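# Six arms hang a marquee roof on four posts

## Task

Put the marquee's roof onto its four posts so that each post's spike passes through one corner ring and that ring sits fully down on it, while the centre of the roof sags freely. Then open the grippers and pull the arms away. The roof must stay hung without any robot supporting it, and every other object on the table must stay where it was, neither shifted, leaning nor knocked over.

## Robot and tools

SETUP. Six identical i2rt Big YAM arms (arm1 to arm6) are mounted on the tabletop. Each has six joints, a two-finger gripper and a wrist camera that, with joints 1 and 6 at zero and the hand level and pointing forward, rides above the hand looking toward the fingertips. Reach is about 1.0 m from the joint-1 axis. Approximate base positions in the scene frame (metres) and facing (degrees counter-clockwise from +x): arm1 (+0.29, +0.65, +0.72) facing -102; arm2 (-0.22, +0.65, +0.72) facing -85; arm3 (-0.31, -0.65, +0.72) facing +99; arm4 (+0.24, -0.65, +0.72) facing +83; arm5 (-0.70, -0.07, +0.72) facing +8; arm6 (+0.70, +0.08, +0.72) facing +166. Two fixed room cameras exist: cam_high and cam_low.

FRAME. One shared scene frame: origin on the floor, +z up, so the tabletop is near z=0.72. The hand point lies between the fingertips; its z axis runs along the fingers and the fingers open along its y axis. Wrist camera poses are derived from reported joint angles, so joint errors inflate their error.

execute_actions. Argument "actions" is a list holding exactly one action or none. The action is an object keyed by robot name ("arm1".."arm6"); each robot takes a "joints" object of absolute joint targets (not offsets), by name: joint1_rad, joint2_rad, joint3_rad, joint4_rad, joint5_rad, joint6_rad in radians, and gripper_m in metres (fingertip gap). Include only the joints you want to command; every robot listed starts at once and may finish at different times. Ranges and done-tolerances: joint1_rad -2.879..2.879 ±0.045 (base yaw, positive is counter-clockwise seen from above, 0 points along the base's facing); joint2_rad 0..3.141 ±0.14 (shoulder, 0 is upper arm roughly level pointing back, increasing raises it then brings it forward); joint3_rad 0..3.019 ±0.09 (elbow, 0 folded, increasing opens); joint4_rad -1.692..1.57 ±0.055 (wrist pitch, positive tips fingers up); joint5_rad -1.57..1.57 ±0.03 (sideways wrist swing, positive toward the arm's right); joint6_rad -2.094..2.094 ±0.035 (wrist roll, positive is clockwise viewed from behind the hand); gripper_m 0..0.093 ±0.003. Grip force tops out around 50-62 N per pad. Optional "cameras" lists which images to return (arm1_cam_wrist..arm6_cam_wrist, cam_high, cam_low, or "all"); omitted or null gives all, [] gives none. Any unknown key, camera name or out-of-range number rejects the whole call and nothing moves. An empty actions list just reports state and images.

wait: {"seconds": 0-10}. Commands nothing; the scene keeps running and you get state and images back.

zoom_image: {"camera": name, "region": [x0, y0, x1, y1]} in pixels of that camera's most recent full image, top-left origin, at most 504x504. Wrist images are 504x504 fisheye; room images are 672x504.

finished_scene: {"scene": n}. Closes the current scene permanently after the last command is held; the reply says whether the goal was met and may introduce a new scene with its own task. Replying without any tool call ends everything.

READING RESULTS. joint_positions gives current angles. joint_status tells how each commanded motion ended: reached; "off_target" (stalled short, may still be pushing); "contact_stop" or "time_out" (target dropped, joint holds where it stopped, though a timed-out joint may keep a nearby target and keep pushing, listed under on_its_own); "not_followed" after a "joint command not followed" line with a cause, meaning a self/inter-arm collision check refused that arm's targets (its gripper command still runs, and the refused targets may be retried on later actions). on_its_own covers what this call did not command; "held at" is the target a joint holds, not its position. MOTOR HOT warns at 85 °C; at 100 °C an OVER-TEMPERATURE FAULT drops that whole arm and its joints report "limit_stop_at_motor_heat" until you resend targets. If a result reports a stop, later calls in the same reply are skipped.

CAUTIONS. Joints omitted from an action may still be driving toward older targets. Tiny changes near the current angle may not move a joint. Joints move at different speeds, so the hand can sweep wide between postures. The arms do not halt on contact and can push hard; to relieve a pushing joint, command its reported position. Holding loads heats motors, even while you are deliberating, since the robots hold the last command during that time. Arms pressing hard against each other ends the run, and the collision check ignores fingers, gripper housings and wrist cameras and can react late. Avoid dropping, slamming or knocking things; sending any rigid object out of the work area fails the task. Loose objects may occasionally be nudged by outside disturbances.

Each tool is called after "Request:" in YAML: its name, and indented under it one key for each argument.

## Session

Request:
execute_actions:
  actions: []

Scene clock: 0.00 s.
Motor temperatures (°C, as the motors report them): arm1=[22 19 25 19 22 22] | arm2=[20 19 21 22 20 19] | arm3=[22 21 23 19 20 20] | arm4=[22 21 25 22 22 20] | arm5=[21 21 23 20 19 21] | arm6=[22 20 27 21 20 20]
arm1.joint_positions: joint1_rad=+0.264 joint2_rad=+0.432 joint3_rad=+0.533 joint4_rad=-1.253 joint5_rad=+0.213 joint6_rad=-0.402 gripper_m=+0.094
arm1.joint_status: not commanded
arm1.hand: x=+0.2565 y=+0.4640 z=+0.9194 quat_wxyz=(-0.026, -0.549, -0.803, +0.230) (m; scene frame)
arm2.joint_positions: joint1_rad=-0.352 joint2_rad=+0.512 joint3_rad=+0.413 joint4_rad=-0.985 joint5_rad=-0.240 joint6_rad=+0.294 gripper_m=+0.095
arm2.joint_status: not commanded
arm2.hand: x=-0.2420 y=+0.4279 z=+0.9422 quat_wxyz=(-0.246, -0.835, -0.486, +0.081) (m; scene frame)
arm3.joint_positions: joint1_rad=+0.117 joint2_rad=+0.347 joint3_rad=+0.645 joint4_rad=-1.415 joint5_rad=+0.294 joint6_rad=+0.501 gripper_m=+0.095
arm3.joint_status: not commanded
arm3.hand: x=-0.3086 y=-0.4820 z=+0.9899 quat_wxyz=(-0.213, +0.585, -0.768, -0.149) (m; scene frame)
arm4.joint_positions: joint1_rad=-0.191 joint2_rad=+0.487 joint3_rad=+0.472 joint4_rad=-1.117 joint5_rad=-0.151 joint6_rad=-0.555 gripper_m=+0.095
arm4.joint_status: not commanded
arm4.hand: x=+0.2775 y=-0.4458 z=+0.9428 quat_wxyz=(-0.175, +0.779, -0.586, -0.141) (m; scene frame)
arm5.joint_positions: joint1_rad=+0.398 joint2_rad=+0.405 joint3_rad=+0.607 joint4_rad=-1.312 joint5_rad=+0.098 joint6_rad=+0.257 gripper_m=+0.094
arm5.joint_status: not commanded
arm5.hand: x=-0.5304 y=+0.0022 z=+0.9565 quat_wxyz=(-0.230, +0.105, -0.967, -0.040) (m; scene frame)
arm6.joint_positions: joint1_rad=-0.315 joint2_rad=+0.484 joint3_rad=+0.447 joint4_rad=-1.035 joint5_rad=-0.313 joint6_rad=-0.186 gripper_m=+0.094
arm6.joint_status: not commanded
arm6.hand: x=+0.4894 y=+0.1440 z=+0.9213 quat_wxyz=(+0.054, +0.950, -0.130, -0.280) (m; scene frame)
pictures: arm1_cam_wrist, arm2_cam_wrist, arm3_cam_wrist, arm4_cam_wrist, arm5_cam_wrist, arm6_cam_wrist, cam_high, cam_low
Images, in order (width x height): arm1_cam_wrist 504x504, arm2_cam_wrist 504x504, arm3_cam_wrist 504x504, arm4_cam_wrist 504x504, arm5_cam_wrist 504x504, arm6_cam_wrist 504x504, cam_high 672x504, cam_low 672x504.

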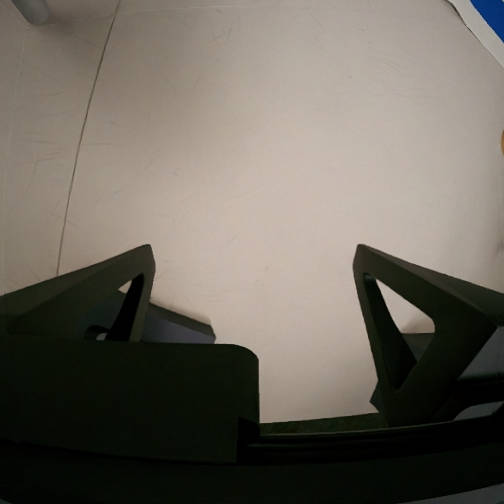

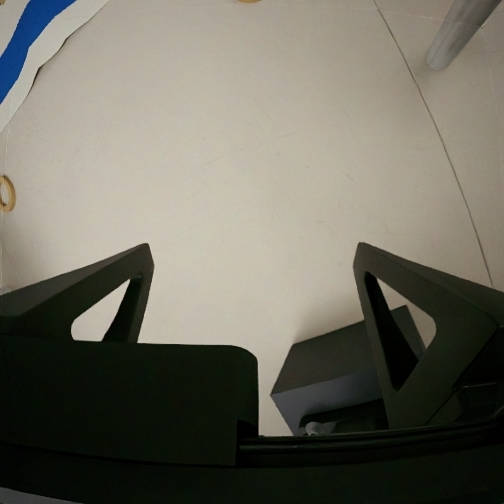

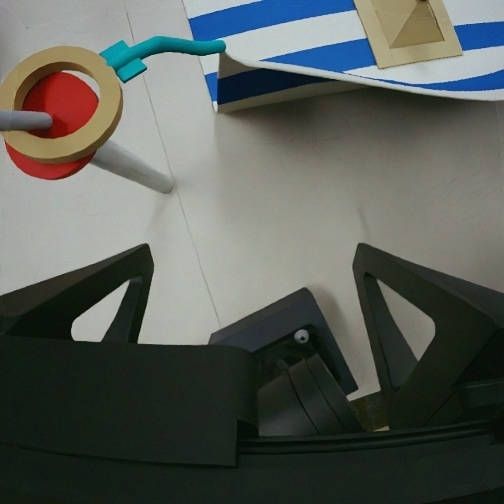

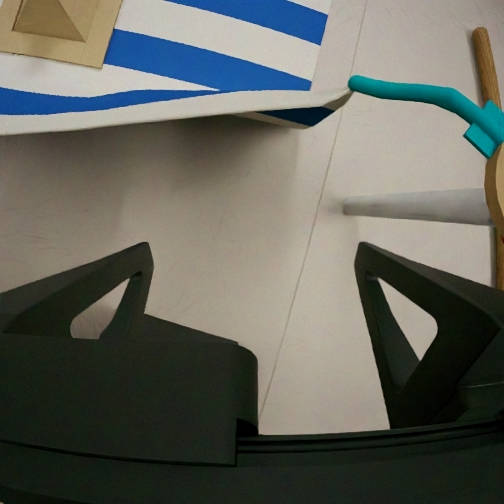

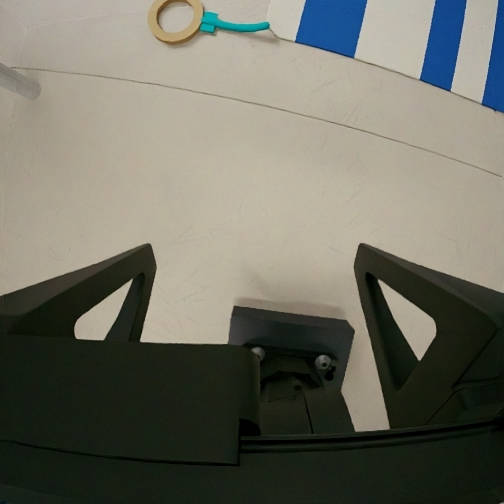

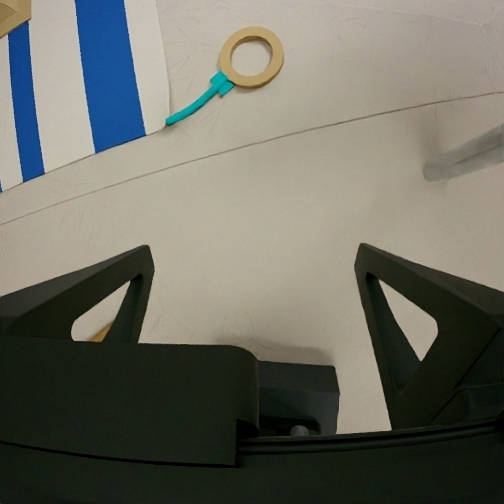

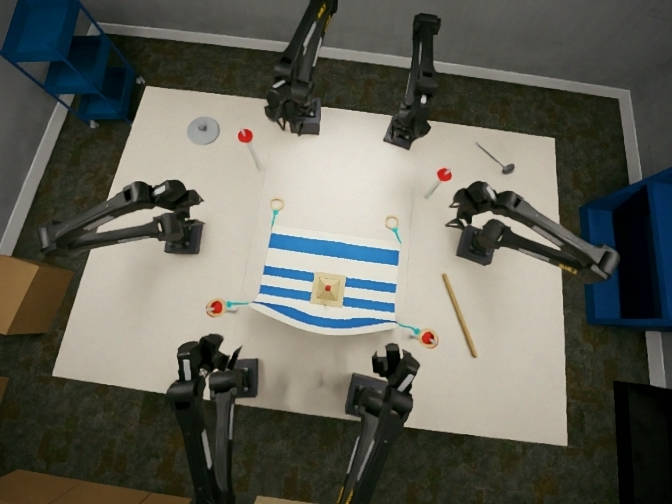

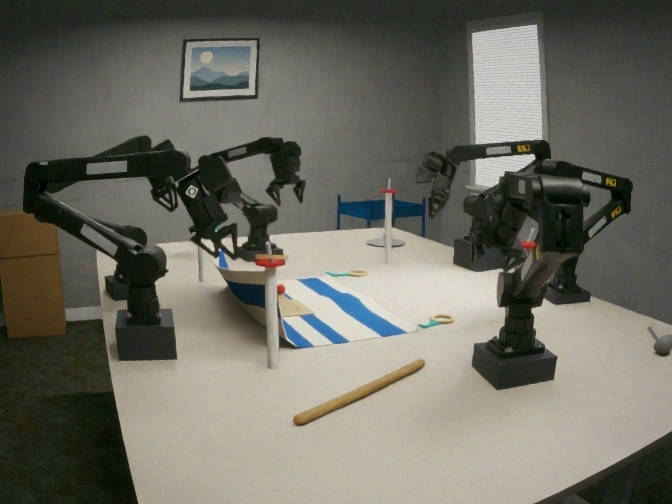

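Request:
execute_actions:
  actions:
    - {"arm5":{"joints":{"joint1_rad":0.43,"joint2_rad":1.77,"joint3_rad":1.15,"joint4_rad":-0.93,"joint5_rad":0,"joint6_rad":1.9}},"arm6":{"joints":{"joint1_rad":0.09,"joint2_rad":1.65,"joint3_rad":1.06,"joint4_rad":-0.97,"joint5_rad":0,"joint6_rad":-2.0}},"arm2":{"joints":{"joint1_rad":0.2}},"arm1":{"joints":{"joint1_rad":-0.3}}}
  cameras: ["arm5_cam_wrist","arm6_cam_wrist","cam_high"]

Scene clock: 16.57 s.
Motor temperatures (°C, as the motors report them): arm1=[22 19 30 20 22 22] | arm2=[20 19 24 22 20 19] | arm3=[22 21 26 19 20 20] | arm4=[22 21 29 22 22 20] | arm5=[21 21 28 20 19 21] | arm6=[22 20 32 21 20 20]
arm1.joint_positions: joint1_rad=-0.295 joint2_rad=+0.432 joint3_rad=+0.533 joint4_rad=-1.253 joint5_rad=+0.213 joint6_rad=-0.402 gripper_m=+0.094
arm1.joint_status: all done
arm1.hand: x=+0.1636 y=+0.5104 z=+0.9201 quat_wxyz=(+0.039, -0.749, -0.620, +0.230) (m; scene frame)
arm2.joint_positions: joint1_rad=+0.196 joint2_rad=+0.512 joint3_rad=+0.413 joint4_rad=-0.985 joint5_rad=-0.240 joint6_rad=+0.294 gripper_m=+0.095
arm2.joint_status: all done
arm2.hand: x=-0.1241 y=+0.4487 z=+0.9426 quat_wxyz=(-0.261, -0.673, -0.692, +0.009) (m; scene frame)
arm3.joint_positions: joint1_rad=+0.117 joint2_rad=+0.347 joint3_rad=+0.645 joint4_rad=-1.415 joint5_rad=+0.294 joint6_rad=+0.501 gripper_m=+0.095
arm3.joint_status: not commanded
arm3.hand: x=-0.3086 y=-0.4820 z=+0.9899 quat_wxyz=(-0.213, +0.585, -0.768, -0.149) (m; scene frame)
arm4.joint_positions: joint1_rad=-0.191 joint2_rad=+0.487 joint3_rad=+0.472 joint4_rad=-1.117 joint5_rad=-0.151 joint6_rad=-0.555 gripper_m=+0.095
arm4.joint_status: not commanded
arm4.hand: x=+0.2775 y=-0.4458 z=+0.9428 quat_wxyz=(-0.175, +0.779, -0.586, -0.141) (m; scene frame)
arm5.joint_positions: joint1_rad=+0.425 joint2_rad=+1.747 joint3_rad=+1.145 joint4_rad=-0.926 joint5_rad=+0.004 joint6_rad=+1.890 gripper_m=+0.094
arm5.joint_status: all done
arm5.hand: x=-0.2836 y=+0.1692 z=+0.7865 quat_wxyz=(-0.009, -0.631, -0.775, -0.020) (m; scene frame)
arm6.joint_positions: joint1_rad=+0.083 joint2_rad=+1.657 joint3_rad=+1.025 joint4_rad=-0.972 joint5_rad=-0.002 joint6_rad=-1.990 gripper_m=+0.094
arm6.joint_status: all done
arm6.hand: x=+0.2820 y=+0.1391 z=+0.8074 quat_wxyz=(+0.015, +0.602, +0.798, +0.009) (m; scene frame)
pictures: arm5_cam_wrist, arm6_cam_wrist, cam_high
camera_calibration (this result's frames):
arm5_cam_wrist: T_world_to_cam=[[-0.97883, -0.202989, -0.0262328, -0.223114], [-0.177928, 0.780541, 0.599247, -0.647156], [-0.101165, 0.591228, -0.800134, 0.627909], [0, 0, 0, 1]] pos_world=[-0.270015, 0.0886047, 0.884365]
arm6_cam_wrist: T_world_to_cam=[[-0.965364, -0.259096, -0.0306944, 0.336857], [-0.229664, 0.788039, 0.571182, -0.50148], [-0.123803, 0.558448, -0.820249, 0.743823], [0, 0, 0, 1]] pos_world=[0.302105, 0.0670777, 0.906896]
Images, in order (width x height): arm5_cam_wrist 504x504, arm6_cam_wrist 504x504, cam_high 672x504.

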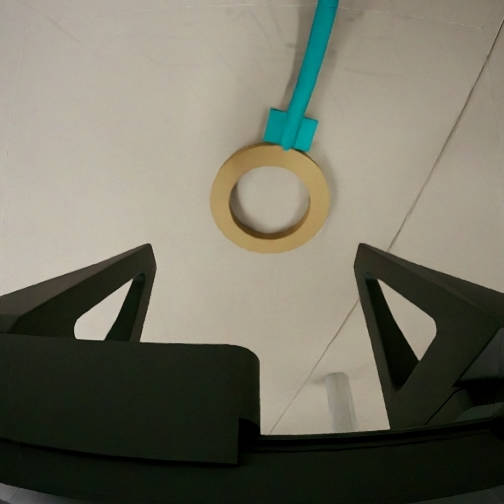

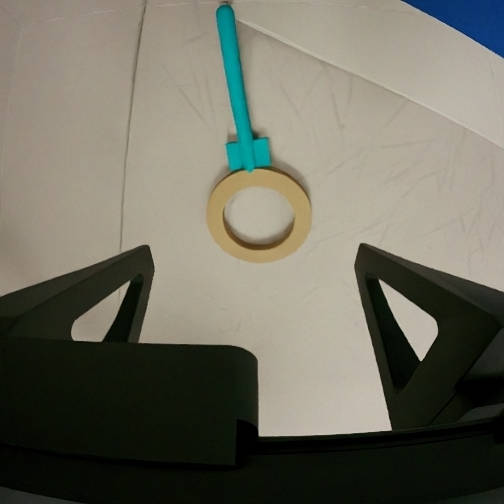

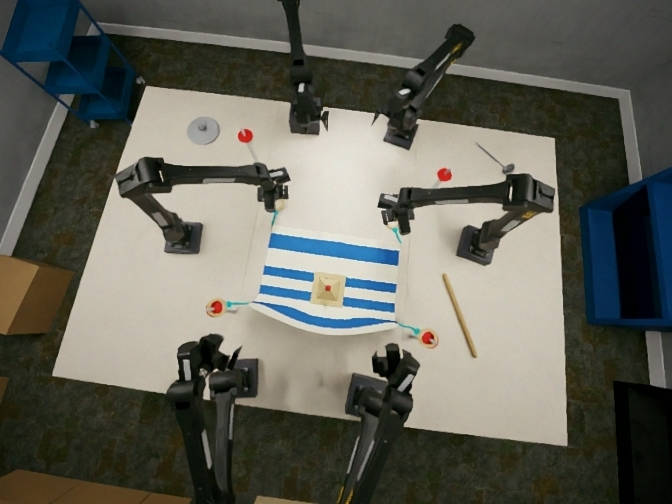

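Request:
execute_actions:
  actions:
    - {"arm5":{"joints":{"joint1_rad":0.408,"joint2_rad":1.85,"joint3_rad":1.08,"joint4_rad":-0.8,"joint6_rad":2.09}},"arm6":{"joints":{"joint1_rad":0.04,"joint2_rad":1.75,"joint3_rad":0.965,"joint4_rad":-0.79,"joint6_rad":-2.09}}}
  cameras: ["arm5_cam_wrist","arm6_cam_wrist"]

Scene clock: 27.17 s.
Motor temperatures (°C, as the motors report them): arm1=[22 19 31 20 22 22] | arm2=[20 19 25 22 20 19] | arm3=[22 21 27 19 20 20] | arm4=[22 21 31 22 22 20] | arm5=[21 21 28 20 19 21] | arm6=[22 21 32 21 20 20]
arm1.joint_positions: joint1_rad=-0.295 joint2_rad=+0.432 joint3_rad=+0.533 joint4_rad=-1.253 joint5_rad=+0.213 joint6_rad=-0.402 gripper_m=+0.094
arm1.joint_status: not commanded
arm1.hand: x=+0.1636 y=+0.5104 z=+0.9201 quat_wxyz=(+0.039, -0.749, -0.620, +0.230) (m; scene frame)
arm2.joint_positions: joint1_rad=+0.196 joint2_rad=+0.512 joint3_rad=+0.413 joint4_rad=-0.985 joint5_rad=-0.240 joint6_rad=+0.294 gripper_m=+0.095
arm2.joint_status: not commanded
arm2.hand: x=-0.1241 y=+0.4487 z=+0.9426 quat_wxyz=(-0.261, -0.673, -0.692, +0.009) (m; scene frame)
arm3.joint_positions: joint1_rad=+0.117 joint2_rad=+0.347 joint3_rad=+0.645 joint4_rad=-1.415 joint5_rad=+0.294 joint6_rad=+0.501 gripper_m=+0.095
arm3.joint_status: not commanded
arm3.hand: x=-0.3086 y=-0.4820 z=+0.9899 quat_wxyz=(-0.213, +0.585, -0.768, -0.149) (m; scene frame)
arm4.joint_positions: joint1_rad=-0.191 joint2_rad=+0.487 joint3_rad=+0.472 joint4_rad=-1.117 joint5_rad=-0.151 joint6_rad=-0.555 gripper_m=+0.095
arm4.joint_status: not commanded
arm4.hand: x=+0.2775 y=-0.4458 z=+0.9428 quat_wxyz=(-0.175, +0.779, -0.586, -0.141) (m; scene frame)
arm5.joint_positions: joint1_rad=+0.408 joint2_rad=+1.828 joint3_rad=+1.082 joint4_rad=-0.816 joint5_rad=+0.003 joint6_rad=+2.067 gripper_m=+0.094
arm5.joint_status: all done
arm5.hand: x=-0.2915 y=+0.1554 z=+0.7318 quat_wxyz=(-0.003, -0.703, -0.711, -0.004) (m; scene frame)
arm6.joint_positions: joint1_rad=+0.048 joint2_rad=+1.760 joint3_rad=+0.958 joint4_rad=-0.800 joint5_rad=-0.001 joint6_rad=-2.070 gripper_m=+0.094
arm6.joint_status: all done
joint sent to its limit — the command would take arm6.joint6_rad past its lower limit, so that joint was sent only as far as its limit.
arm6.hand: x=+0.2888 y=+0.1532 z=+0.7462 quat_wxyz=(+0.015, +0.584, +0.812, +0.008) (m; scene frame)
pictures: arm5_cam_wrist, arm6_cam_wrist
camera_calibration (this result's frames):
arm5_cam_wrist: T_world_to_cam=[[-0.999929, -0.010457, 0.0057882, -0.294519], [-0.00498587, 0.805081, 0.593143, -0.55389], [-0.0108625, 0.593072, -0.805076, 0.621113], [0, 0, 0, 1]] pos_world=[-0.290512, 0.0744821, 0.830284]
arm6_cam_wrist: T_world_to_cam=[[-0.952794, -0.302308, -0.0281558, 0.346349], [-0.263658, 0.77785, 0.570468, -0.464191], [-0.150556, 0.550963, -0.820837, 0.695853], [0, 0, 0, 1]] pos_world=[0.312376, 0.0823857, 0.845739]
Images, in order (width x height): arm5_cam_wrist 504x504, arm6_cam_wrist 504x504.

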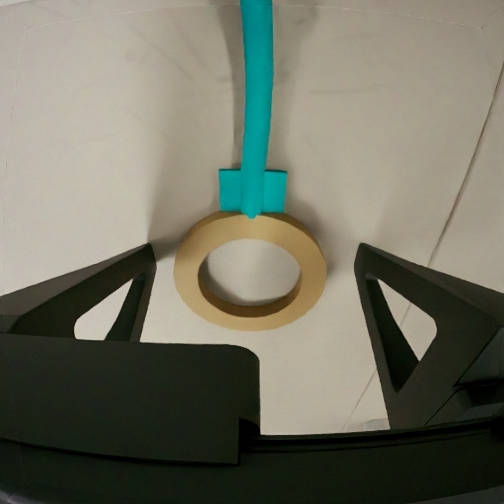

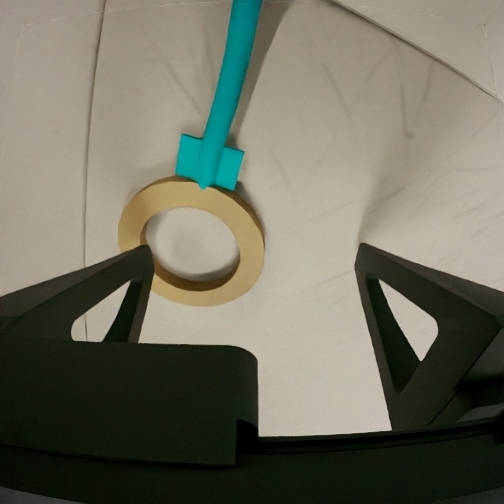

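Request:
execute_actions:
  actions:
    - {"arm5":{"joints":{"joint1_rad":0.428}},"arm6":{"joints":{"joint1_rad":0.025,"joint2_rad":1.69,"joint3_rad":0.91,"joint4_rad":-0.79,"joint6_rad":-1.9}}}
  cameras: ["arm5_cam_wrist","arm6_cam_wrist"]

Scene clock: 38.20 s.
Motor temperatures (°C, as the motors report them): arm1=[22 19 32 20 22 22] | arm2=[20 19 25 22 20 19] | arm3=[22 21 28 19 20 20] | arm4=[22 21 31 22 22 20] | arm5=[21 22 27 20 19 21] | arm6=[22 22 31 21 20 20]
arm1.joint_positions: joint1_rad=-0.295 joint2_rad=+0.432 joint3_rad=+0.533 joint4_rad=-1.253 joint5_rad=+0.213 joint6_rad=-0.402 gripper_m=+0.094
arm1.joint_status: not commanded
arm1.hand: x=+0.1636 y=+0.5104 z=+0.9201 quat_wxyz=(+0.039, -0.749, -0.620, +0.230) (m; scene frame)
arm2.joint_positions: joint1_rad=+0.196 joint2_rad=+0.512 joint3_rad=+0.413 joint4_rad=-0.985 joint5_rad=-0.240 joint6_rad=+0.294 gripper_m=+0.095
arm2.joint_status: not commanded
arm2.hand: x=-0.1241 y=+0.4487 z=+0.9426 quat_wxyz=(-0.261, -0.673, -0.692, +0.009) (m; scene frame)
arm3.joint_positions: joint1_rad=+0.117 joint2_rad=+0.347 joint3_rad=+0.645 joint4_rad=-1.415 joint5_rad=+0.294 joint6_rad=+0.501 gripper_m=+0.095
arm3.joint_status: not commanded
arm3.hand: x=-0.3086 y=-0.4820 z=+0.9899 quat_wxyz=(-0.213, +0.585, -0.768, -0.149) (m; scene frame)
arm4.joint_positions: joint1_rad=-0.191 joint2_rad=+0.487 joint3_rad=+0.472 joint4_rad=-1.117 joint5_rad=-0.151 joint6_rad=-0.555 gripper_m=+0.095
arm4.joint_status: not commanded
arm4.hand: x=+0.2775 y=-0.4458 z=+0.9428 quat_wxyz=(-0.175, +0.779, -0.586, -0.141) (m; scene frame)
arm5.joint_positions: joint1_rad=+0.408 joint2_rad=+1.828 joint3_rad=+1.082 joint4_rad=-0.816 joint5_rad=+0.003 joint6_rad=+2.067 gripper_m=+0.094
arm5.joint_status: all done
arm5.hand: x=-0.2915 y=+0.1555 z=+0.7318 quat_wxyz=(-0.003, -0.703, -0.711, -0.004) (m; scene frame)
arm6.joint_positions: joint1_rad=+0.038 joint2_rad=+1.711 joint3_rad=+0.907 joint4_rad=-0.797 joint5_rad=-0.001 joint6_rad=-1.910 gripper_m=+0.094
arm6.joint_status: all done
arm6.hand: x=+0.3074 y=+0.1540 z=+0.7520 quat_wxyz=(+0.014, +0.651, +0.759, +0.009) (m; scene frame)
pictures: arm5_cam_wrist, arm6_cam_wrist
camera_calibration (this result's frames):
arm5_cam_wrist: T_world_to_cam=[[-0.999925, -0.0108385, 0.00578794, -0.294542], [-0.00529314, 0.80508, 0.593143, -0.554105], [-0.0110885, 0.593068, -0.805076, 0.620955], [0, 0, 0, 1]] pos_world=[-0.290568, 0.0746383, 0.830284]
arm6_cam_wrist: T_world_to_cam=[[-0.99015, -0.136929, -0.0292285, 0.351234], [-0.128721, 0.808094, 0.574817, -0.51254], [-0.0550897, 0.572917, -0.81776, 0.667935], [0, 0, 0, 1]] pos_world=[0.318596, 0.079604, 0.851093]
Images, in order (width x height): arm5_cam_wrist 504x504, arm6_cam_wrist 504x504.

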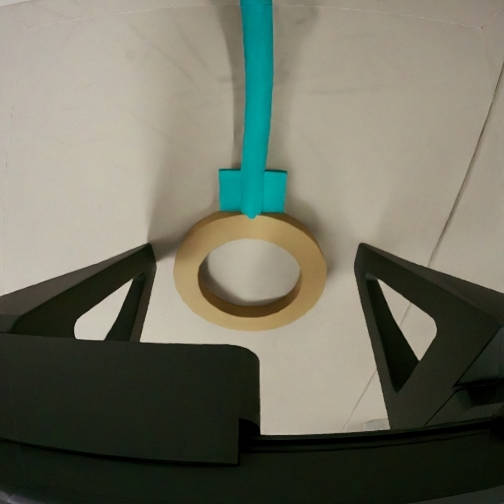

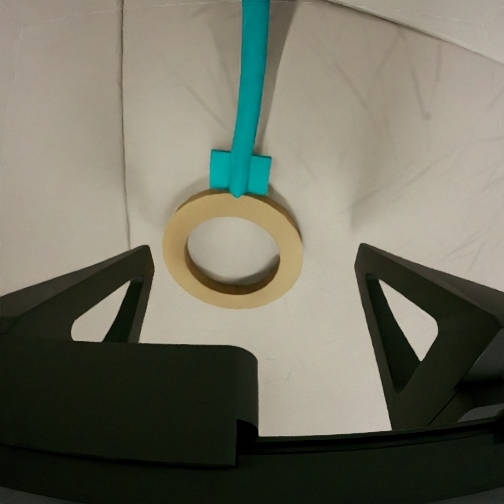

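Request:
execute_actions:
  actions:
    - {"arm5":{"joints":{"joint1_rad":0.44}},"arm6":{"joints":{"joint1_rad":0.01,"joint3_rad":0.86,"joint4_rad":-0.73}}}
  cameras: ["arm5_cam_wrist","arm6_cam_wrist"]

Request:
execute_actions:
  actions:
    - {"arm5":{"joints":{"gripper_m":0.04}},"arm6":{"joints":{"gripper_m":0.04}}}
  cameras: ["arm5_cam_wrist","arm6_cam_wrist"]

Scene clock: 45.20 s.
Motor temperatures (°C, as the motors report them): arm1=[22 19 32 20 22 22] | arm2=[20 19 25 22 20 19] | arm3=[22 21 28 19 20 20] | arm4=[22 21 32 22 22 20] | arm5=[21 22 27 20 19 21] | arm6=[22 22 30 21 20 20]
arm1.joint_positions: joint1_rad=-0.295 joint2_rad=+0.432 joint3_rad=+0.533 joint4_rad=-1.253 joint5_rad=+0.213 joint6_rad=-0.402 gripper_m=+0.094
arm1.joint_status: not commanded
arm1.hand: x=+0.1636 y=+0.5104 z=+0.9201 quat_wxyz=(+0.039, -0.749, -0.620, +0.230) (m; scene frame)
arm2.joint_positions: joint1_rad=+0.196 joint2_rad=+0.512 joint3_rad=+0.413 joint4_rad=-0.985 joint5_rad=-0.240 joint6_rad=+0.294 gripper_m=+0.095
arm2.joint_status: not commanded
arm2.hand: x=-0.1241 y=+0.4487 z=+0.9426 quat_wxyz=(-0.261, -0.673, -0.692, +0.009) (m; scene frame)
arm3.joint_positions: joint1_rad=+0.117 joint2_rad=+0.347 joint3_rad=+0.645 joint4_rad=-1.415 joint5_rad=+0.294 joint6_rad=+0.501 gripper_m=+0.095
arm3.joint_status: not commanded
arm3.hand: x=-0.3086 y=-0.4820 z=+0.9899 quat_wxyz=(-0.213, +0.585, -0.768, -0.149) (m; scene frame)
arm4.joint_positions: joint1_rad=-0.191 joint2_rad=+0.487 joint3_rad=+0.472 joint4_rad=-1.117 joint5_rad=-0.151 joint6_rad=-0.555 gripper_m=+0.095
arm4.joint_status: not commanded
arm4.hand: x=+0.2775 y=-0.4458 z=+0.9428 quat_wxyz=(-0.175, +0.779, -0.586, -0.141) (m; scene frame)
arm5.joint_positions: joint1_rad=+0.419 joint2_rad=+1.828 joint3_rad=+1.082 joint4_rad=-0.816 joint5_rad=+0.006 joint6_rad=+2.068 gripper_m=+0.094
arm5.joint_status: all done
arm5.hand: x=-0.2938 y=+0.1595 z=+0.7318 quat_wxyz=(-0.004, -0.700, -0.714, -0.004) (m; scene frame)
arm6.joint_positions: joint1_rad=+0.022 joint2_rad=+1.711 joint3_rad=+0.858 joint4_rad=-0.741 joint5_rad=-0.001 joint6_rad=-1.909 gripper_m=+0.094
arm6.joint_status: all done
arm6.hand: x=+0.3207 y=+0.1578 z=+0.7393 quat_wxyz=(+0.011, +0.657, +0.754, +0.007) (m; scene frame)
pictures: arm5_cam_wrist, arm6_cam_wrist
camera_calibration (this result's frames):
arm5_cam_wrist: T_world_to_cam=[[-0.999798, -0.0195725, 0.0045107, -0.29434], [-0.0131183, 0.80637, 0.591265, -0.55843], [-0.0152098, 0.591087, -0.806465, 0.618711], [0, 0, 0, 1]] pos_world=[-0.292196, 0.0788285, 0.830476]
arm6_cam_wrist: T_world_to_cam=[[-0.992481, -0.120276, -0.0226852, 0.35787], [-0.111261, 0.809305, 0.576755, -0.51389], [-0.0510107, 0.574942, -0.816602, 0.653628], [0, 0, 0, 1]] pos_world=[0.331345, 0.0831392, 0.838261]
Images, in order (width x height): arm5_cam_wrist 504x504, arm6_cam_wrist 504x504.

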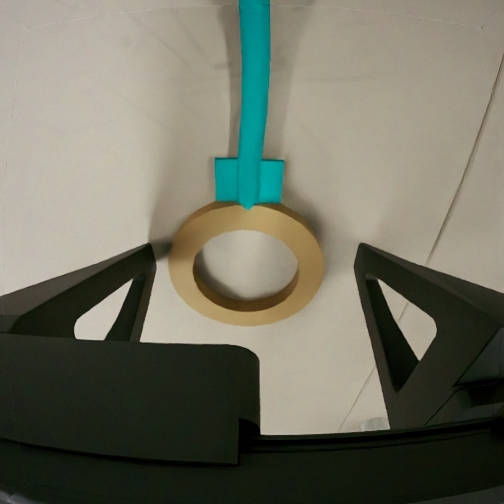

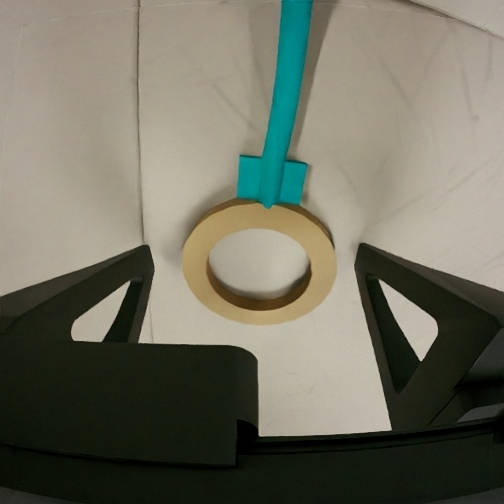

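Scene clock: 45.80 s.
Motor temperatures (°C, as the motors report them): arm1=[22 19 32 20 22 22] | arm2=[20 19 25 22 20 19] | arm3=[22 21 28 19 20 20] | arm4=[22 21 32 22 22 20] | arm5=[21 22 27 20 19 21] | arm6=[22 22 30 21 20 20]
arm1.joint_positions: joint1_rad=-0.295 joint2_rad=+0.432 joint3_rad=+0.533 joint4_rad=-1.253 joint5_rad=+0.213 joint6_rad=-0.402 gripper_m=+0.094
arm1.joint_status: not commanded
arm1.hand: x=+0.1636 y=+0.5104 z=+0.9201 quat_wxyz=(+0.039, -0.749, -0.620, +0.230) (m; scene frame)
arm2.joint_positions: joint1_rad=+0.196 joint2_rad=+0.512 joint3_rad=+0.413 joint4_rad=-0.985 joint5_rad=-0.240 joint6_rad=+0.294 gripper_m=+0.095
arm2.joint_status: not commanded
arm2.hand: x=-0.1241 y=+0.4487 z=+0.9426 quat_wxyz=(-0.261, -0.673, -0.692, +0.009) (m; scene frame)
arm3.joint_positions: joint1_rad=+0.117 joint2_rad=+0.347 joint3_rad=+0.645 joint4_rad=-1.415 joint5_rad=+0.294 joint6_rad=+0.501 gripper_m=+0.095
arm3.joint_status: not commanded
arm3.hand: x=-0.3086 y=-0.4820 z=+0.9899 quat_wxyz=(-0.213, +0.585, -0.768, -0.149) (m; scene frame)
arm4.joint_positions: joint1_rad=-0.191 joint2_rad=+0.487 joint3_rad=+0.472 joint4_rad=-1.117 joint5_rad=-0.151 joint6_rad=-0.555 gripper_m=+0.095
arm4.joint_status: not commanded
arm4.hand: x=+0.2775 y=-0.4458 z=+0.9428 quat_wxyz=(-0.175, +0.779, -0.586, -0.141) (m; scene frame)
arm5.joint_positions: joint1_rad=+0.432 joint2_rad=+1.827 joint3_rad=+1.082 joint4_rad=-0.815 joint5_rad=+0.003 joint6_rad=+2.075 gripper_m=+0.067
arm5.joint_status: gripper_m off_target (ended at +0.067, target +0.040)
arm5.hand: x=-0.2969 y=+0.1654 z=+0.7319 quat_wxyz=(-0.003, -0.698, -0.716, -0.005) (m; scene frame)
arm6.joint_positions: joint1_rad=+0.022 joint2_rad=+1.711 joint3_rad=+0.858 joint4_rad=-0.741 joint5_rad=-0.001 joint6_rad=-1.909 gripper_m=+0.065
arm6.joint_status: gripper_m off_target (ended at +0.065, target +0.040)
arm6.hand: x=+0.3206 y=+0.1578 z=+0.7393 quat_wxyz=(+0.011, +0.657, +0.754, +0.007) (m; scene frame)
pictures: arm5_cam_wrist, arm6_cam_wrist
camera_calibration (this result's frames):
arm5_cam_wrist: T_world_to_cam=[[-0.999638, -0.0264795, 0.00479013, -0.296358], [-0.0184662, 0.804515, 0.593645, -0.566371], [-0.0195731, 0.593341, -0.804713, 0.612349], [0, 0, 0, 1]] pos_world=[-0.294723, 0.0844747, 0.830408]
arm6_cam_wrist: T_world_to_cam=[[-0.992535, -0.119897, -0.0223258, 0.357473], [-0.110738, 0.809298, 0.576866, -0.514162], [-0.0510964, 0.575032, -0.816534, 0.653573], [0, 0, 0, 1]] pos_world=[0.331262, 0.0831454, 0.838248]
Images, in order (width x height): arm5_cam_wrist 504x504, arm6_cam_wrist 504x504.

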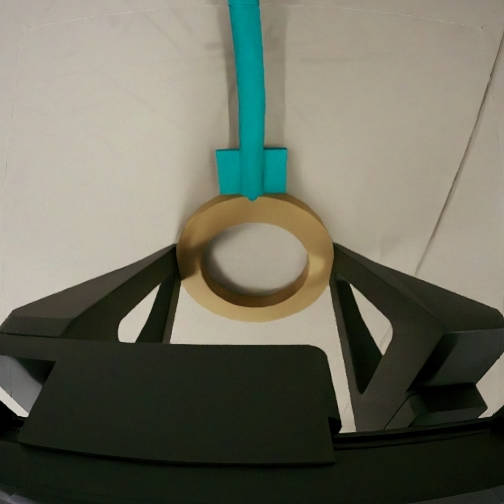

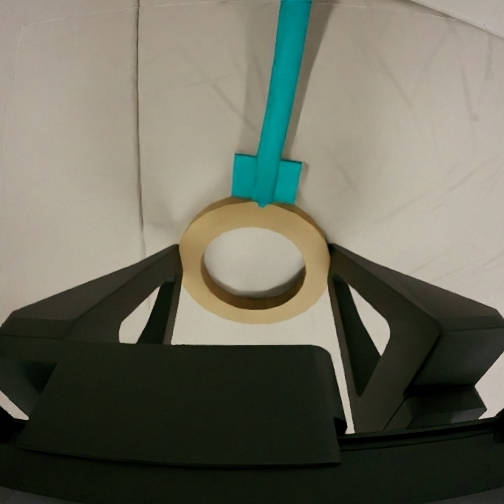

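Request:
execute_actions:
  actions:
    - {"arm6":{"joints":{"gripper_m":0.08,"joint2_rad":1.735}}}
  cameras: []

Request:
execute_actions:
  actions:
    - {"arm6":{"joints":{"gripper_m":0.04}}}
  cameras: ["arm6_cam_wrist"]

Scene clock: 51.30 s.
Motor temperatures (°C, as the motors report them): arm1=[22 19 32 20 22 22] | arm2=[20 19 25 22 20 19] | arm3=[22 21 28 19 20 20] | arm4=[22 21 32 22 22 20] | arm5=[21 22 27 20 19 21] | arm6=[22 22 30 21 20 20]
arm1.joint_positions: joint1_rad=-0.295 joint2_rad=+0.432 joint3_rad=+0.533 joint4_rad=-1.253 joint5_rad=+0.213 joint6_rad=-0.402 gripper_m=+0.094
arm1.joint_status: not commanded
arm1.hand: x=+0.1636 y=+0.5104 z=+0.9201 quat_wxyz=(+0.039, -0.749, -0.620, +0.230) (m; scene frame)
arm2.joint_positions: joint1_rad=+0.196 joint2_rad=+0.512 joint3_rad=+0.413 joint4_rad=-0.985 joint5_rad=-0.240 joint6_rad=+0.294 gripper_m=+0.095
arm2.joint_status: not commanded
arm2.hand: x=-0.1241 y=+0.4487 z=+0.9426 quat_wxyz=(-0.261, -0.673, -0.692, +0.009) (m; scene frame)
arm3.joint_positions: joint1_rad=+0.117 joint2_rad=+0.347 joint3_rad=+0.645 joint4_rad=-1.415 joint5_rad=+0.294 joint6_rad=+0.501 gripper_m=+0.095
arm3.joint_status: not commanded
arm3.hand: x=-0.3086 y=-0.4820 z=+0.9899 quat_wxyz=(-0.213, +0.585, -0.768, -0.149) (m; scene frame)
arm4.joint_positions: joint1_rad=-0.191 joint2_rad=+0.487 joint3_rad=+0.472 joint4_rad=-1.117 joint5_rad=-0.151 joint6_rad=-0.555 gripper_m=+0.095
arm4.joint_status: not commanded
arm4.hand: x=+0.2775 y=-0.4458 z=+0.9428 quat_wxyz=(-0.175, +0.779, -0.586, -0.141) (m; scene frame)
arm5.joint_positions: joint1_rad=+0.432 joint2_rad=+1.827 joint3_rad=+1.082 joint4_rad=-0.815 joint5_rad=+0.003 joint6_rad=+2.075 gripper_m=+0.067
arm5.joint_status: not commanded
arm5.hand: x=-0.2969 y=+0.1654 z=+0.7319 quat_wxyz=(-0.003, -0.698, -0.716, -0.005) (m; scene frame)
arm6.joint_positions: joint1_rad=+0.022 joint2_rad=+1.714 joint3_rad=+0.858 joint4_rad=-0.741 joint5_rad=-0.001 joint6_rad=-1.909 gripper_m=+0.080
arm6.joint_status: all done
arm6.hand: x=+0.3212 y=+0.1578 z=+0.7380 quat_wxyz=(+0.012, +0.657, +0.754, +0.008) (m; scene frame)
pictures: none
No camera images: the call's "cameras" was empty. Leave "cameras" out to get every camera's image.

Scene clock: 51.87 s.
Motor temperatures (°C, as the motors report them): arm1=[22 19 32 20 22 22] | arm2=[20 19 25 22 20 19] | arm3=[22 21 28 19 20 20] | arm4=[22 21 32 22 22 20] | arm5=[21 22 27 20 19 21] | arm6=[22 22 30 21 20 20]
arm1.joint_positions: joint1_rad=-0.295 joint2_rad=+0.432 joint3_rad=+0.533 joint4_rad=-1.253 joint5_rad=+0.213 joint6_rad=-0.402 gripper_m=+0.094
arm1.joint_status: not commanded
arm1.hand: x=+0.1636 y=+0.5104 z=+0.9201 quat_wxyz=(+0.039, -0.749, -0.620, +0.230) (m; scene frame)
arm2.joint_positions: joint1_rad=+0.196 joint2_rad=+0.512 joint3_rad=+0.413 joint4_rad=-0.985 joint5_rad=-0.240 joint6_rad=+0.294 gripper_m=+0.095
arm2.joint_status: not commanded
arm2.hand: x=-0.1241 y=+0.4487 z=+0.9426 quat_wxyz=(-0.261, -0.673, -0.692, +0.009) (m; scene frame)
arm3.joint_positions: joint1_rad=+0.117 joint2_rad=+0.347 joint3_rad=+0.645 joint4_rad=-1.415 joint5_rad=+0.294 joint6_rad=+0.501 gripper_m=+0.095
arm3.joint_status: not commanded
arm3.hand: x=-0.3086 y=-0.4820 z=+0.9899 quat_wxyz=(-0.213, +0.585, -0.768, -0.149) (m; scene frame)
arm4.joint_positions: joint1_rad=-0.191 joint2_rad=+0.487 joint3_rad=+0.472 joint4_rad=-1.117 joint5_rad=-0.151 joint6_rad=-0.555 gripper_m=+0.095
arm4.joint_status: not commanded
arm4.hand: x=+0.2775 y=-0.4458 z=+0.9428 quat_wxyz=(-0.175, +0.779, -0.586, -0.141) (m; scene frame)
arm5.joint_positions: joint1_rad=+0.432 joint2_rad=+1.827 joint3_rad=+1.082 joint4_rad=-0.815 joint5_rad=+0.003 joint6_rad=+2.075 gripper_m=+0.067
arm5.joint_status: not commanded
arm5.hand: x=-0.2969 y=+0.1654 z=+0.7319 quat_wxyz=(-0.003, -0.698, -0.716, -0.005) (m; scene frame)
arm6.joint_positions: joint1_rad=+0.022 joint2_rad=+1.715 joint3_rad=+0.858 joint4_rad=-0.738 joint5_rad=-0.001 joint6_rad=-1.908 gripper_m=+0.066
arm6.joint_status: gripper_m off_target (ended at +0.066, target +0.040)
arm6.hand: x=+0.3206 y=+0.1580 z=+0.7377 quat_wxyz=(+0.011, +0.657, +0.753, +0.008) (m; scene frame)
pictures: arm6_cam_wrist
camera_calibration (this result's frames):
arm6_cam_wrist: T_world_to_cam=[[-0.992595, -0.119144, -0.0236568, 0.358327], [-0.11087, 0.80907, 0.57716, -0.513521], [-0.049625, 0.575509, -0.816289, 0.651496], [0, 0, 0, 1]] pos_world=[0.33107, 0.0832254, 0.83667]
Images, in order (width x height): arm6_cam_wrist 504x504.

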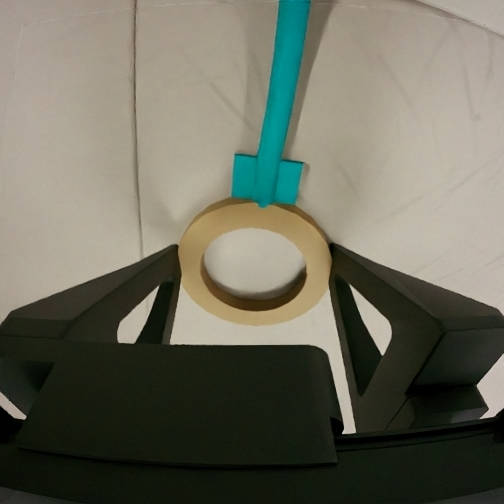

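Request:
execute_actions:
  actions:
    - {"arm6":{"joints":{"gripper_m":0.08,"joint2_rad":1.765}}}
  cameras: []

Request:
execute_actions:
  actions:
    - {"arm6":{"joints":{"gripper_m":0.04}}}
  cameras: ["arm6_cam_wrist"]

Scene clock: 58.67 s.
Motor temperatures (°C, as the motors report them): arm1=[22 19 33 20 22 22] | arm2=[20 19 26 22 20 19] | arm3=[22 21 28 19 20 20] | arm4=[22 21 32 22 22 20] | arm5=[21 22 27 20 19 21] | arm6=[22 22 30 21 20 20]
arm1.joint_positions: joint1_rad=-0.295 joint2_rad=+0.432 joint3_rad=+0.533 joint4_rad=-1.253 joint5_rad=+0.213 joint6_rad=-0.402 gripper_m=+0.094
arm1.joint_status: not commanded
arm1.hand: x=+0.1636 y=+0.5104 z=+0.9201 quat_wxyz=(+0.039, -0.749, -0.620, +0.230) (m; scene frame)
arm2.joint_positions: joint1_rad=+0.196 joint2_rad=+0.512 joint3_rad=+0.413 joint4_rad=-0.985 joint5_rad=-0.240 joint6_rad=+0.294 gripper_m=+0.095
arm2.joint_status: not commanded
arm2.hand: x=-0.1241 y=+0.4487 z=+0.9426 quat_wxyz=(-0.261, -0.673, -0.692, +0.009) (m; scene frame)
arm3.joint_positions: joint1_rad=+0.117 joint2_rad=+0.347 joint3_rad=+0.645 joint4_rad=-1.415 joint5_rad=+0.294 joint6_rad=+0.501 gripper_m=+0.095
arm3.joint_status: not commanded
arm3.hand: x=-0.3086 y=-0.4820 z=+0.9899 quat_wxyz=(-0.213, +0.585, -0.768, -0.149) (m; scene frame)
arm4.joint_positions: joint1_rad=-0.191 joint2_rad=+0.487 joint3_rad=+0.472 joint4_rad=-1.117 joint5_rad=-0.151 joint6_rad=-0.555 gripper_m=+0.095
arm4.joint_status: not commanded
arm4.hand: x=+0.2775 y=-0.4458 z=+0.9428 quat_wxyz=(-0.175, +0.779, -0.586, -0.141) (m; scene frame)
arm5.joint_positions: joint1_rad=+0.432 joint2_rad=+1.827 joint3_rad=+1.082 joint4_rad=-0.815 joint5_rad=+0.003 joint6_rad=+2.075 gripper_m=+0.067
arm5.joint_status: not commanded
arm5.hand: x=-0.2969 y=+0.1654 z=+0.7319 quat_wxyz=(-0.003, -0.698, -0.716, -0.005) (m; scene frame)
arm6.joint_positions: joint1_rad=+0.020 joint2_rad=+1.716 joint3_rad=+0.858 joint4_rad=-0.745 joint5_rad=+0.001 joint6_rad=-1.908 gripper_m=+0.080
arm6.joint_status: all done
arm6.hand: x=+0.3227 y=+0.1587 z=+0.7374 quat_wxyz=(+0.014, +0.658, +0.753, +0.010) (m; scene frame)
pictures: none
No camera images: the call's "cameras" was empty. Leave "cameras" out to get every camera's image.

Scene clock: 59.23 s.
Motor temperatures (°C, as the motors report them): arm1=[22 19 33 20 22 22] | arm2=[20 19 26 22 20 19] | arm3=[22 21 29 19 20 20] | arm4=[22 21 32 22 22 20] | arm5=[21 22 27 20 19 21] | arm6=[22 22 30 21 20 20]
arm1.joint_positions: joint1_rad=-0.295 joint2_rad=+0.432 joint3_rad=+0.533 joint4_rad=-1.253 joint5_rad=+0.213 joint6_rad=-0.402 gripper_m=+0.094
arm1.joint_status: not commanded
arm1.hand: x=+0.1636 y=+0.5104 z=+0.9201 quat_wxyz=(+0.039, -0.749, -0.620, +0.230) (m; scene frame)
arm2.joint_positions: joint1_rad=+0.196 joint2_rad=+0.512 joint3_rad=+0.413 joint4_rad=-0.985 joint5_rad=-0.240 joint6_rad=+0.294 gripper_m=+0.095
arm2.joint_status: not commanded
arm2.hand: x=-0.1241 y=+0.4487 z=+0.9426 quat_wxyz=(-0.261, -0.673, -0.692, +0.009) (m; scene frame)
arm3.joint_positions: joint1_rad=+0.117 joint2_rad=+0.347 joint3_rad=+0.645 joint4_rad=-1.415 joint5_rad=+0.294 joint6_rad=+0.501 gripper_m=+0.095
arm3.joint_status: not commanded
arm3.hand: x=-0.3086 y=-0.4820 z=+0.9899 quat_wxyz=(-0.213, +0.585, -0.768, -0.149) (m; scene frame)
arm4.joint_positions: joint1_rad=-0.191 joint2_rad=+0.487 joint3_rad=+0.472 joint4_rad=-1.117 joint5_rad=-0.151 joint6_rad=-0.555 gripper_m=+0.095
arm4.joint_status: not commanded
arm4.hand: x=+0.2775 y=-0.4458 z=+0.9428 quat_wxyz=(-0.175, +0.779, -0.586, -0.141) (m; scene frame)
arm5.joint_positions: joint1_rad=+0.432 joint2_rad=+1.827 joint3_rad=+1.082 joint4_rad=-0.815 joint5_rad=+0.003 joint6_rad=+2.075 gripper_m=+0.067
arm5.joint_status: not commanded
arm5.hand: x=-0.2969 y=+0.1654 z=+0.7319 quat_wxyz=(-0.003, -0.698, -0.716, -0.005) (m; scene frame)
arm6.joint_positions: joint1_rad=+0.020 joint2_rad=+1.718 joint3_rad=+0.859 joint4_rad=-0.734 joint5_rad=-0.003 joint6_rad=-1.907 gripper_m=+0.066
arm6.joint_status: gripper_m off_target (ended at +0.066, target +0.040)
arm6.hand: x=+0.3198 y=+0.1586 z=+0.7367 quat_wxyz=(+0.011, +0.659, +0.752, +0.006) (m; scene frame)
pictures: arm6_cam_wrist
camera_calibration (this result's frames):
arm6_cam_wrist: T_world_to_cam=[[-0.993007, -0.116102, -0.0213676, 0.35549], [-0.107174, 0.810725, 0.575534, -0.513785], [-0.0494975, 0.573799, -0.817499, 0.651404], [0, 0, 0, 1]] pos_world=[0.330183, 0.0840359, 0.835818]
Images, in order (width x height): arm6_cam_wrist 504x504.

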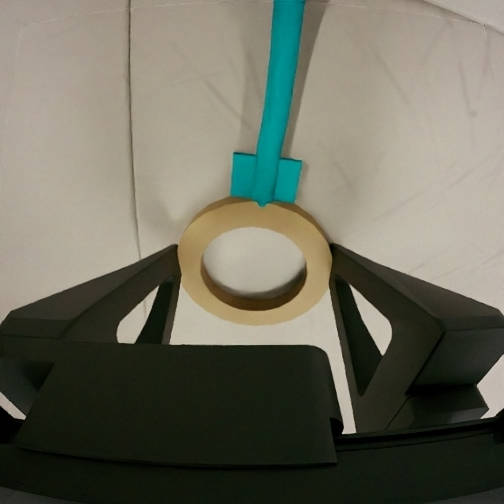

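Request:
execute_actions:
  actions:
    - {"arm5":{"joints":{"joint1_rad":0.55,"joint2_rad":1.61,"joint3_rad":1.75,"joint4_rad":-1.67,"joint6_rad":1.7}},"arm6":{"joints":{"joint1_rad":-0.1,"joint2_rad":1.29,"joint3_rad":1.42,"joint4_rad":-1.68,"joint6_rad":-1.6}}}
  cameras: ["arm5_cam_wrist","arm6_cam_wrist","cam_low"]

Scene clock: 70.97 s.
Motor temperatures (°C, as the motors report them): arm1=[22 19 33 20 22 22] | arm2=[20 19 26 22 20 19] | arm3=[22 21 29 19 20 20] | arm4=[22 21 33 22 22 20] | arm5=[21 22 27 20 19 21] | arm6=[22 22 30 21 20 20]
arm1.joint_positions: joint1_rad=-0.295 joint2_rad=+0.432 joint3_rad=+0.533 joint4_rad=-1.253 joint5_rad=+0.213 joint6_rad=-0.402 gripper_m=+0.094
arm1.joint_status: not commanded
arm1.hand: x=+0.1636 y=+0.5104 z=+0.9201 quat_wxyz=(+0.039, -0.749, -0.620, +0.230) (m; scene frame)
arm2.joint_positions: joint1_rad=+0.196 joint2_rad=+0.512 joint3_rad=+0.413 joint4_rad=-0.985 joint5_rad=-0.240 joint6_rad=+0.294 gripper_m=+0.095
arm2.joint_status: not commanded
arm2.hand: x=-0.1241 y=+0.4487 z=+0.9426 quat_wxyz=(-0.261, -0.673, -0.692, +0.009) (m; scene frame)
arm3.joint_positions: joint1_rad=+0.117 joint2_rad=+0.347 joint3_rad=+0.645 joint4_rad=-1.415 joint5_rad=+0.294 joint6_rad=+0.501 gripper_m=+0.095
arm3.joint_status: not commanded
arm3.hand: x=-0.3086 y=-0.4820 z=+0.9899 quat_wxyz=(-0.213, +0.585, -0.768, -0.149) (m; scene frame)
arm4.joint_positions: joint1_rad=-0.191 joint2_rad=+0.487 joint3_rad=+0.472 joint4_rad=-1.117 joint5_rad=-0.151 joint6_rad=-0.555 gripper_m=+0.095
arm4.joint_status: not commanded
arm4.hand: x=+0.2775 y=-0.4458 z=+0.9428 quat_wxyz=(-0.175, +0.779, -0.586, -0.141) (m; scene frame)
arm5.joint_positions: joint1_rad=+0.552 joint2_rad=+1.579 joint3_rad=+1.710 joint4_rad=-1.661 joint5_rad=+0.003 joint6_rad=+1.709 gripper_m=+0.067
arm5.joint_status: all done
arm5.hand: x=-0.3165 y=+0.2204 z=+1.0703 quat_wxyz=(-0.009, -0.505, -0.863, -0.019) (m; scene frame)
arm6.joint_positions: joint1_rad=-0.105 joint2_rad=+1.298 joint3_rad=+1.398 joint4_rad=-1.667 joint5_rad=+0.000 joint6_rad=-1.609 gripper_m=+0.066
arm6.joint_status: all done
joint sent to its limit — the command would take arm6.joint4_rad past its lower limit, so that joint was sent only as far as its limit.
arm6.hand: x=+0.3526 y=+0.1976 z=+1.0830 quat_wxyz=(-0.002, +0.802, +0.597, +0.001) (m; scene frame)
pictures: arm5_cam_wrist, arm6_cam_wrist, cam_low
camera_calibration (this result's frames):
arm5_cam_wrist: T_world_to_cam=[[-0.871656, -0.489441, -0.0257546, -0.140866], [-0.407252, 0.694046, 0.593671, -0.910576], [-0.272692, 0.527966, -0.804295, 0.785498], [0, 0, 0, 1]] pos_world=[-0.279422, 0.14832, 1.16873]
arm6_cam_wrist: T_world_to_cam=[[-0.953343, 0.301852, 0.00481765, 0.275137], [0.247469, 0.772246, 0.585146, -0.869041], [0.172907, 0.559037, -0.810914, 0.831103], [0, 0, 0, 1]] pos_world=[0.333657, 0.123445, 1.18114]
Images, in order (width x height): arm5_cam_wrist 504x504, arm6_cam_wrist 504x504, cam_low 672x504.

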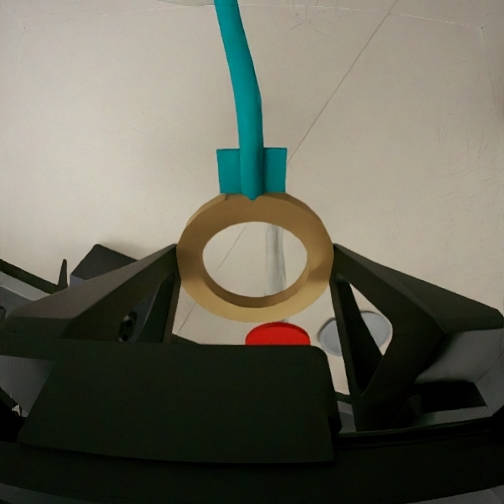

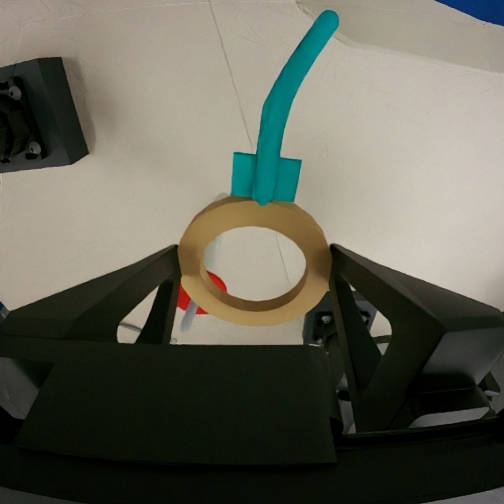

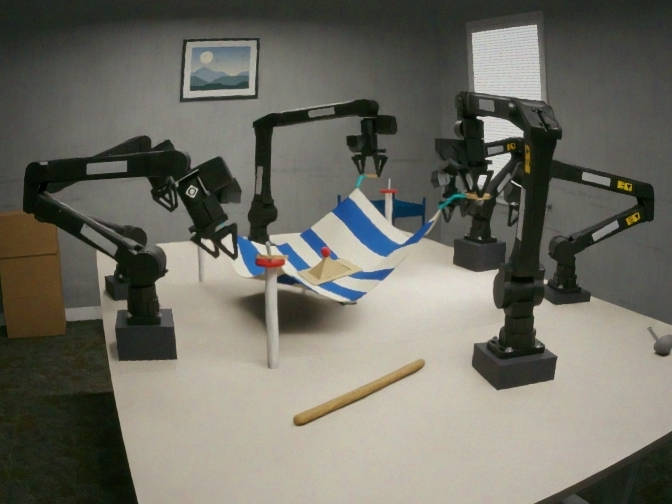

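Request:
execute_actions:
  actions:
    - {"arm5":{"joints":{"joint1_rad":0.86,"joint6_rad":1.57}},"arm6":{"joints":{"joint1_rad":-0.47,"joint2_rad":1.22,"joint3_rad":1.32,"joint6_rad":-1.5}}}
  cameras: ["arm5_cam_wrist","arm6_cam_wrist","cam_low"]

Scene clock: 78.07 s.
Motor temperatures (°C, as the motors report them): arm1=[22 19 33 20 22 22] | arm2=[20 19 26 22 20 19] | arm3=[22 21 29 19 20 20] | arm4=[22 21 33 22 22 20] | arm5=[21 22 29 20 19 21] | arm6=[22 22 31 21 20 20]
arm1.joint_positions: joint1_rad=-0.295 joint2_rad=+0.432 joint3_rad=+0.533 joint4_rad=-1.253 joint5_rad=+0.213 joint6_rad=-0.402 gripper_m=+0.094
arm1.joint_status: not commanded
arm1.hand: x=+0.1636 y=+0.5104 z=+0.9201 quat_wxyz=(+0.039, -0.749, -0.620, +0.230) (m; scene frame)
arm2.joint_positions: joint1_rad=+0.196 joint2_rad=+0.512 joint3_rad=+0.413 joint4_rad=-0.985 joint5_rad=-0.240 joint6_rad=+0.294 gripper_m=+0.095
arm2.joint_status: not commanded
arm2.hand: x=-0.1241 y=+0.4487 z=+0.9426 quat_wxyz=(-0.261, -0.673, -0.692, +0.009) (m; scene frame)
arm3.joint_positions: joint1_rad=+0.117 joint2_rad=+0.347 joint3_rad=+0.645 joint4_rad=-1.415 joint5_rad=+0.294 joint6_rad=+0.501 gripper_m=+0.095
arm3.joint_status: not commanded
arm3.hand: x=-0.3086 y=-0.4820 z=+0.9899 quat_wxyz=(-0.213, +0.585, -0.768, -0.149) (m; scene frame)
arm4.joint_positions: joint1_rad=-0.191 joint2_rad=+0.487 joint3_rad=+0.472 joint4_rad=-1.117 joint5_rad=-0.151 joint6_rad=-0.555 gripper_m=+0.095
arm4.joint_status: not commanded
arm4.hand: x=+0.2775 y=-0.4458 z=+0.9428 quat_wxyz=(-0.175, +0.779, -0.586, -0.141) (m; scene frame)
arm5.joint_positions: joint1_rad=+0.841 joint2_rad=+1.584 joint3_rad=+1.710 joint4_rad=-1.661 joint5_rad=+0.009 joint6_rad=+1.579 gripper_m=+0.067
arm5.joint_status: all done
arm5.hand: x=-0.4139 y=+0.3180 z=+1.0679 quat_wxyz=(-0.010, -0.314, -0.949, -0.016) (m; scene frame)
arm6.joint_positions: joint1_rad=-0.465 joint2_rad=+1.238 joint3_rad=+1.318 joint4_rad=-1.669 joint5_rad=-0.004 joint6_rad=-1.506 gripper_m=+0.066
arm6.joint_status: all done
arm6.hand: x=+0.4375 y=+0.2941 z=+1.0730 quat_wxyz=(+0.008, +0.917, +0.398, +0.004) (m; scene frame)
pictures: arm5_cam_wrist, arm6_cam_wrist, cam_low
camera_calibration (this result's frames):
arm5_cam_wrist: T_world_to_cam=[[-0.59676, -0.802157, -0.0205293, 0.0295299], [-0.658646, 0.475062, 0.583524, -1.04009], [-0.458326, 0.361746, -0.811836, 0.689519], [0, 0, 0, 1]] pos_world=[-0.351405, 0.268364, 1.1673]
arm6_cam_wrist: T_world_to_cam=[[-0.718184, 0.695667, -0.016114, 0.130711], [0.558227, 0.589811, 0.583528, -1.03929], [0.415446, 0.410085, -0.811933, 0.693175], [0, 0, 0, 1]] pos_world=[0.386059, 0.237793, 1.17137]
Images, in order (width x height): arm5_cam_wrist 504x504, arm6_cam_wrist 504x504, cam_low 672x504.

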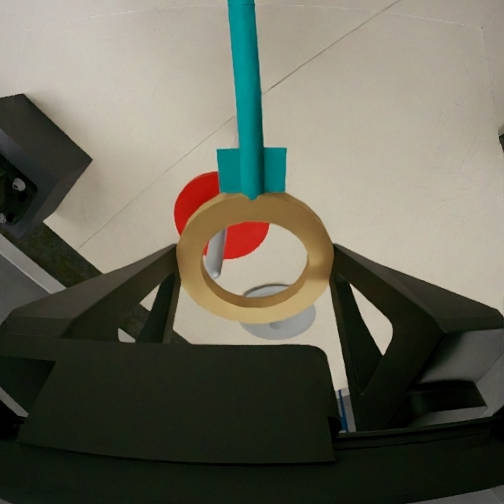

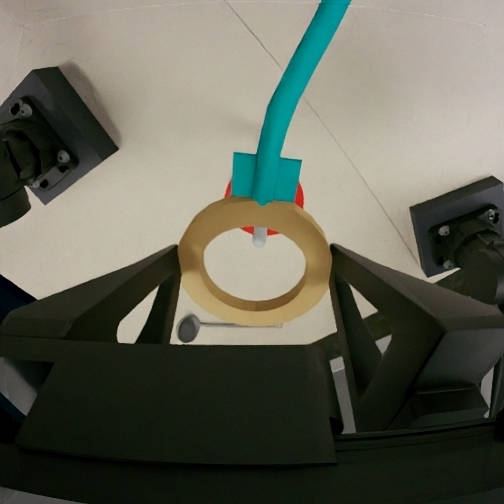

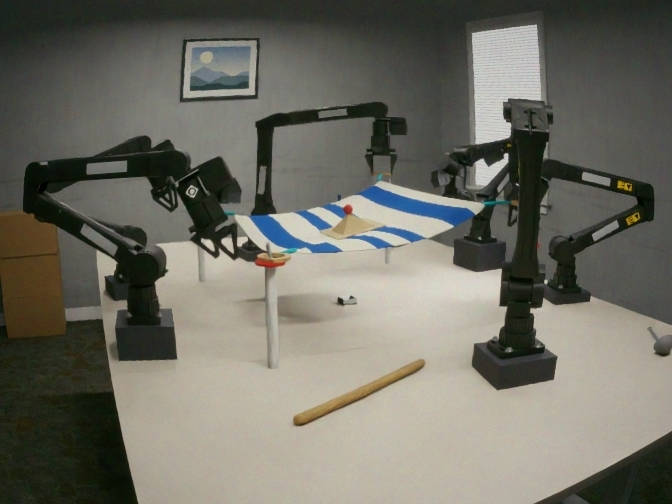

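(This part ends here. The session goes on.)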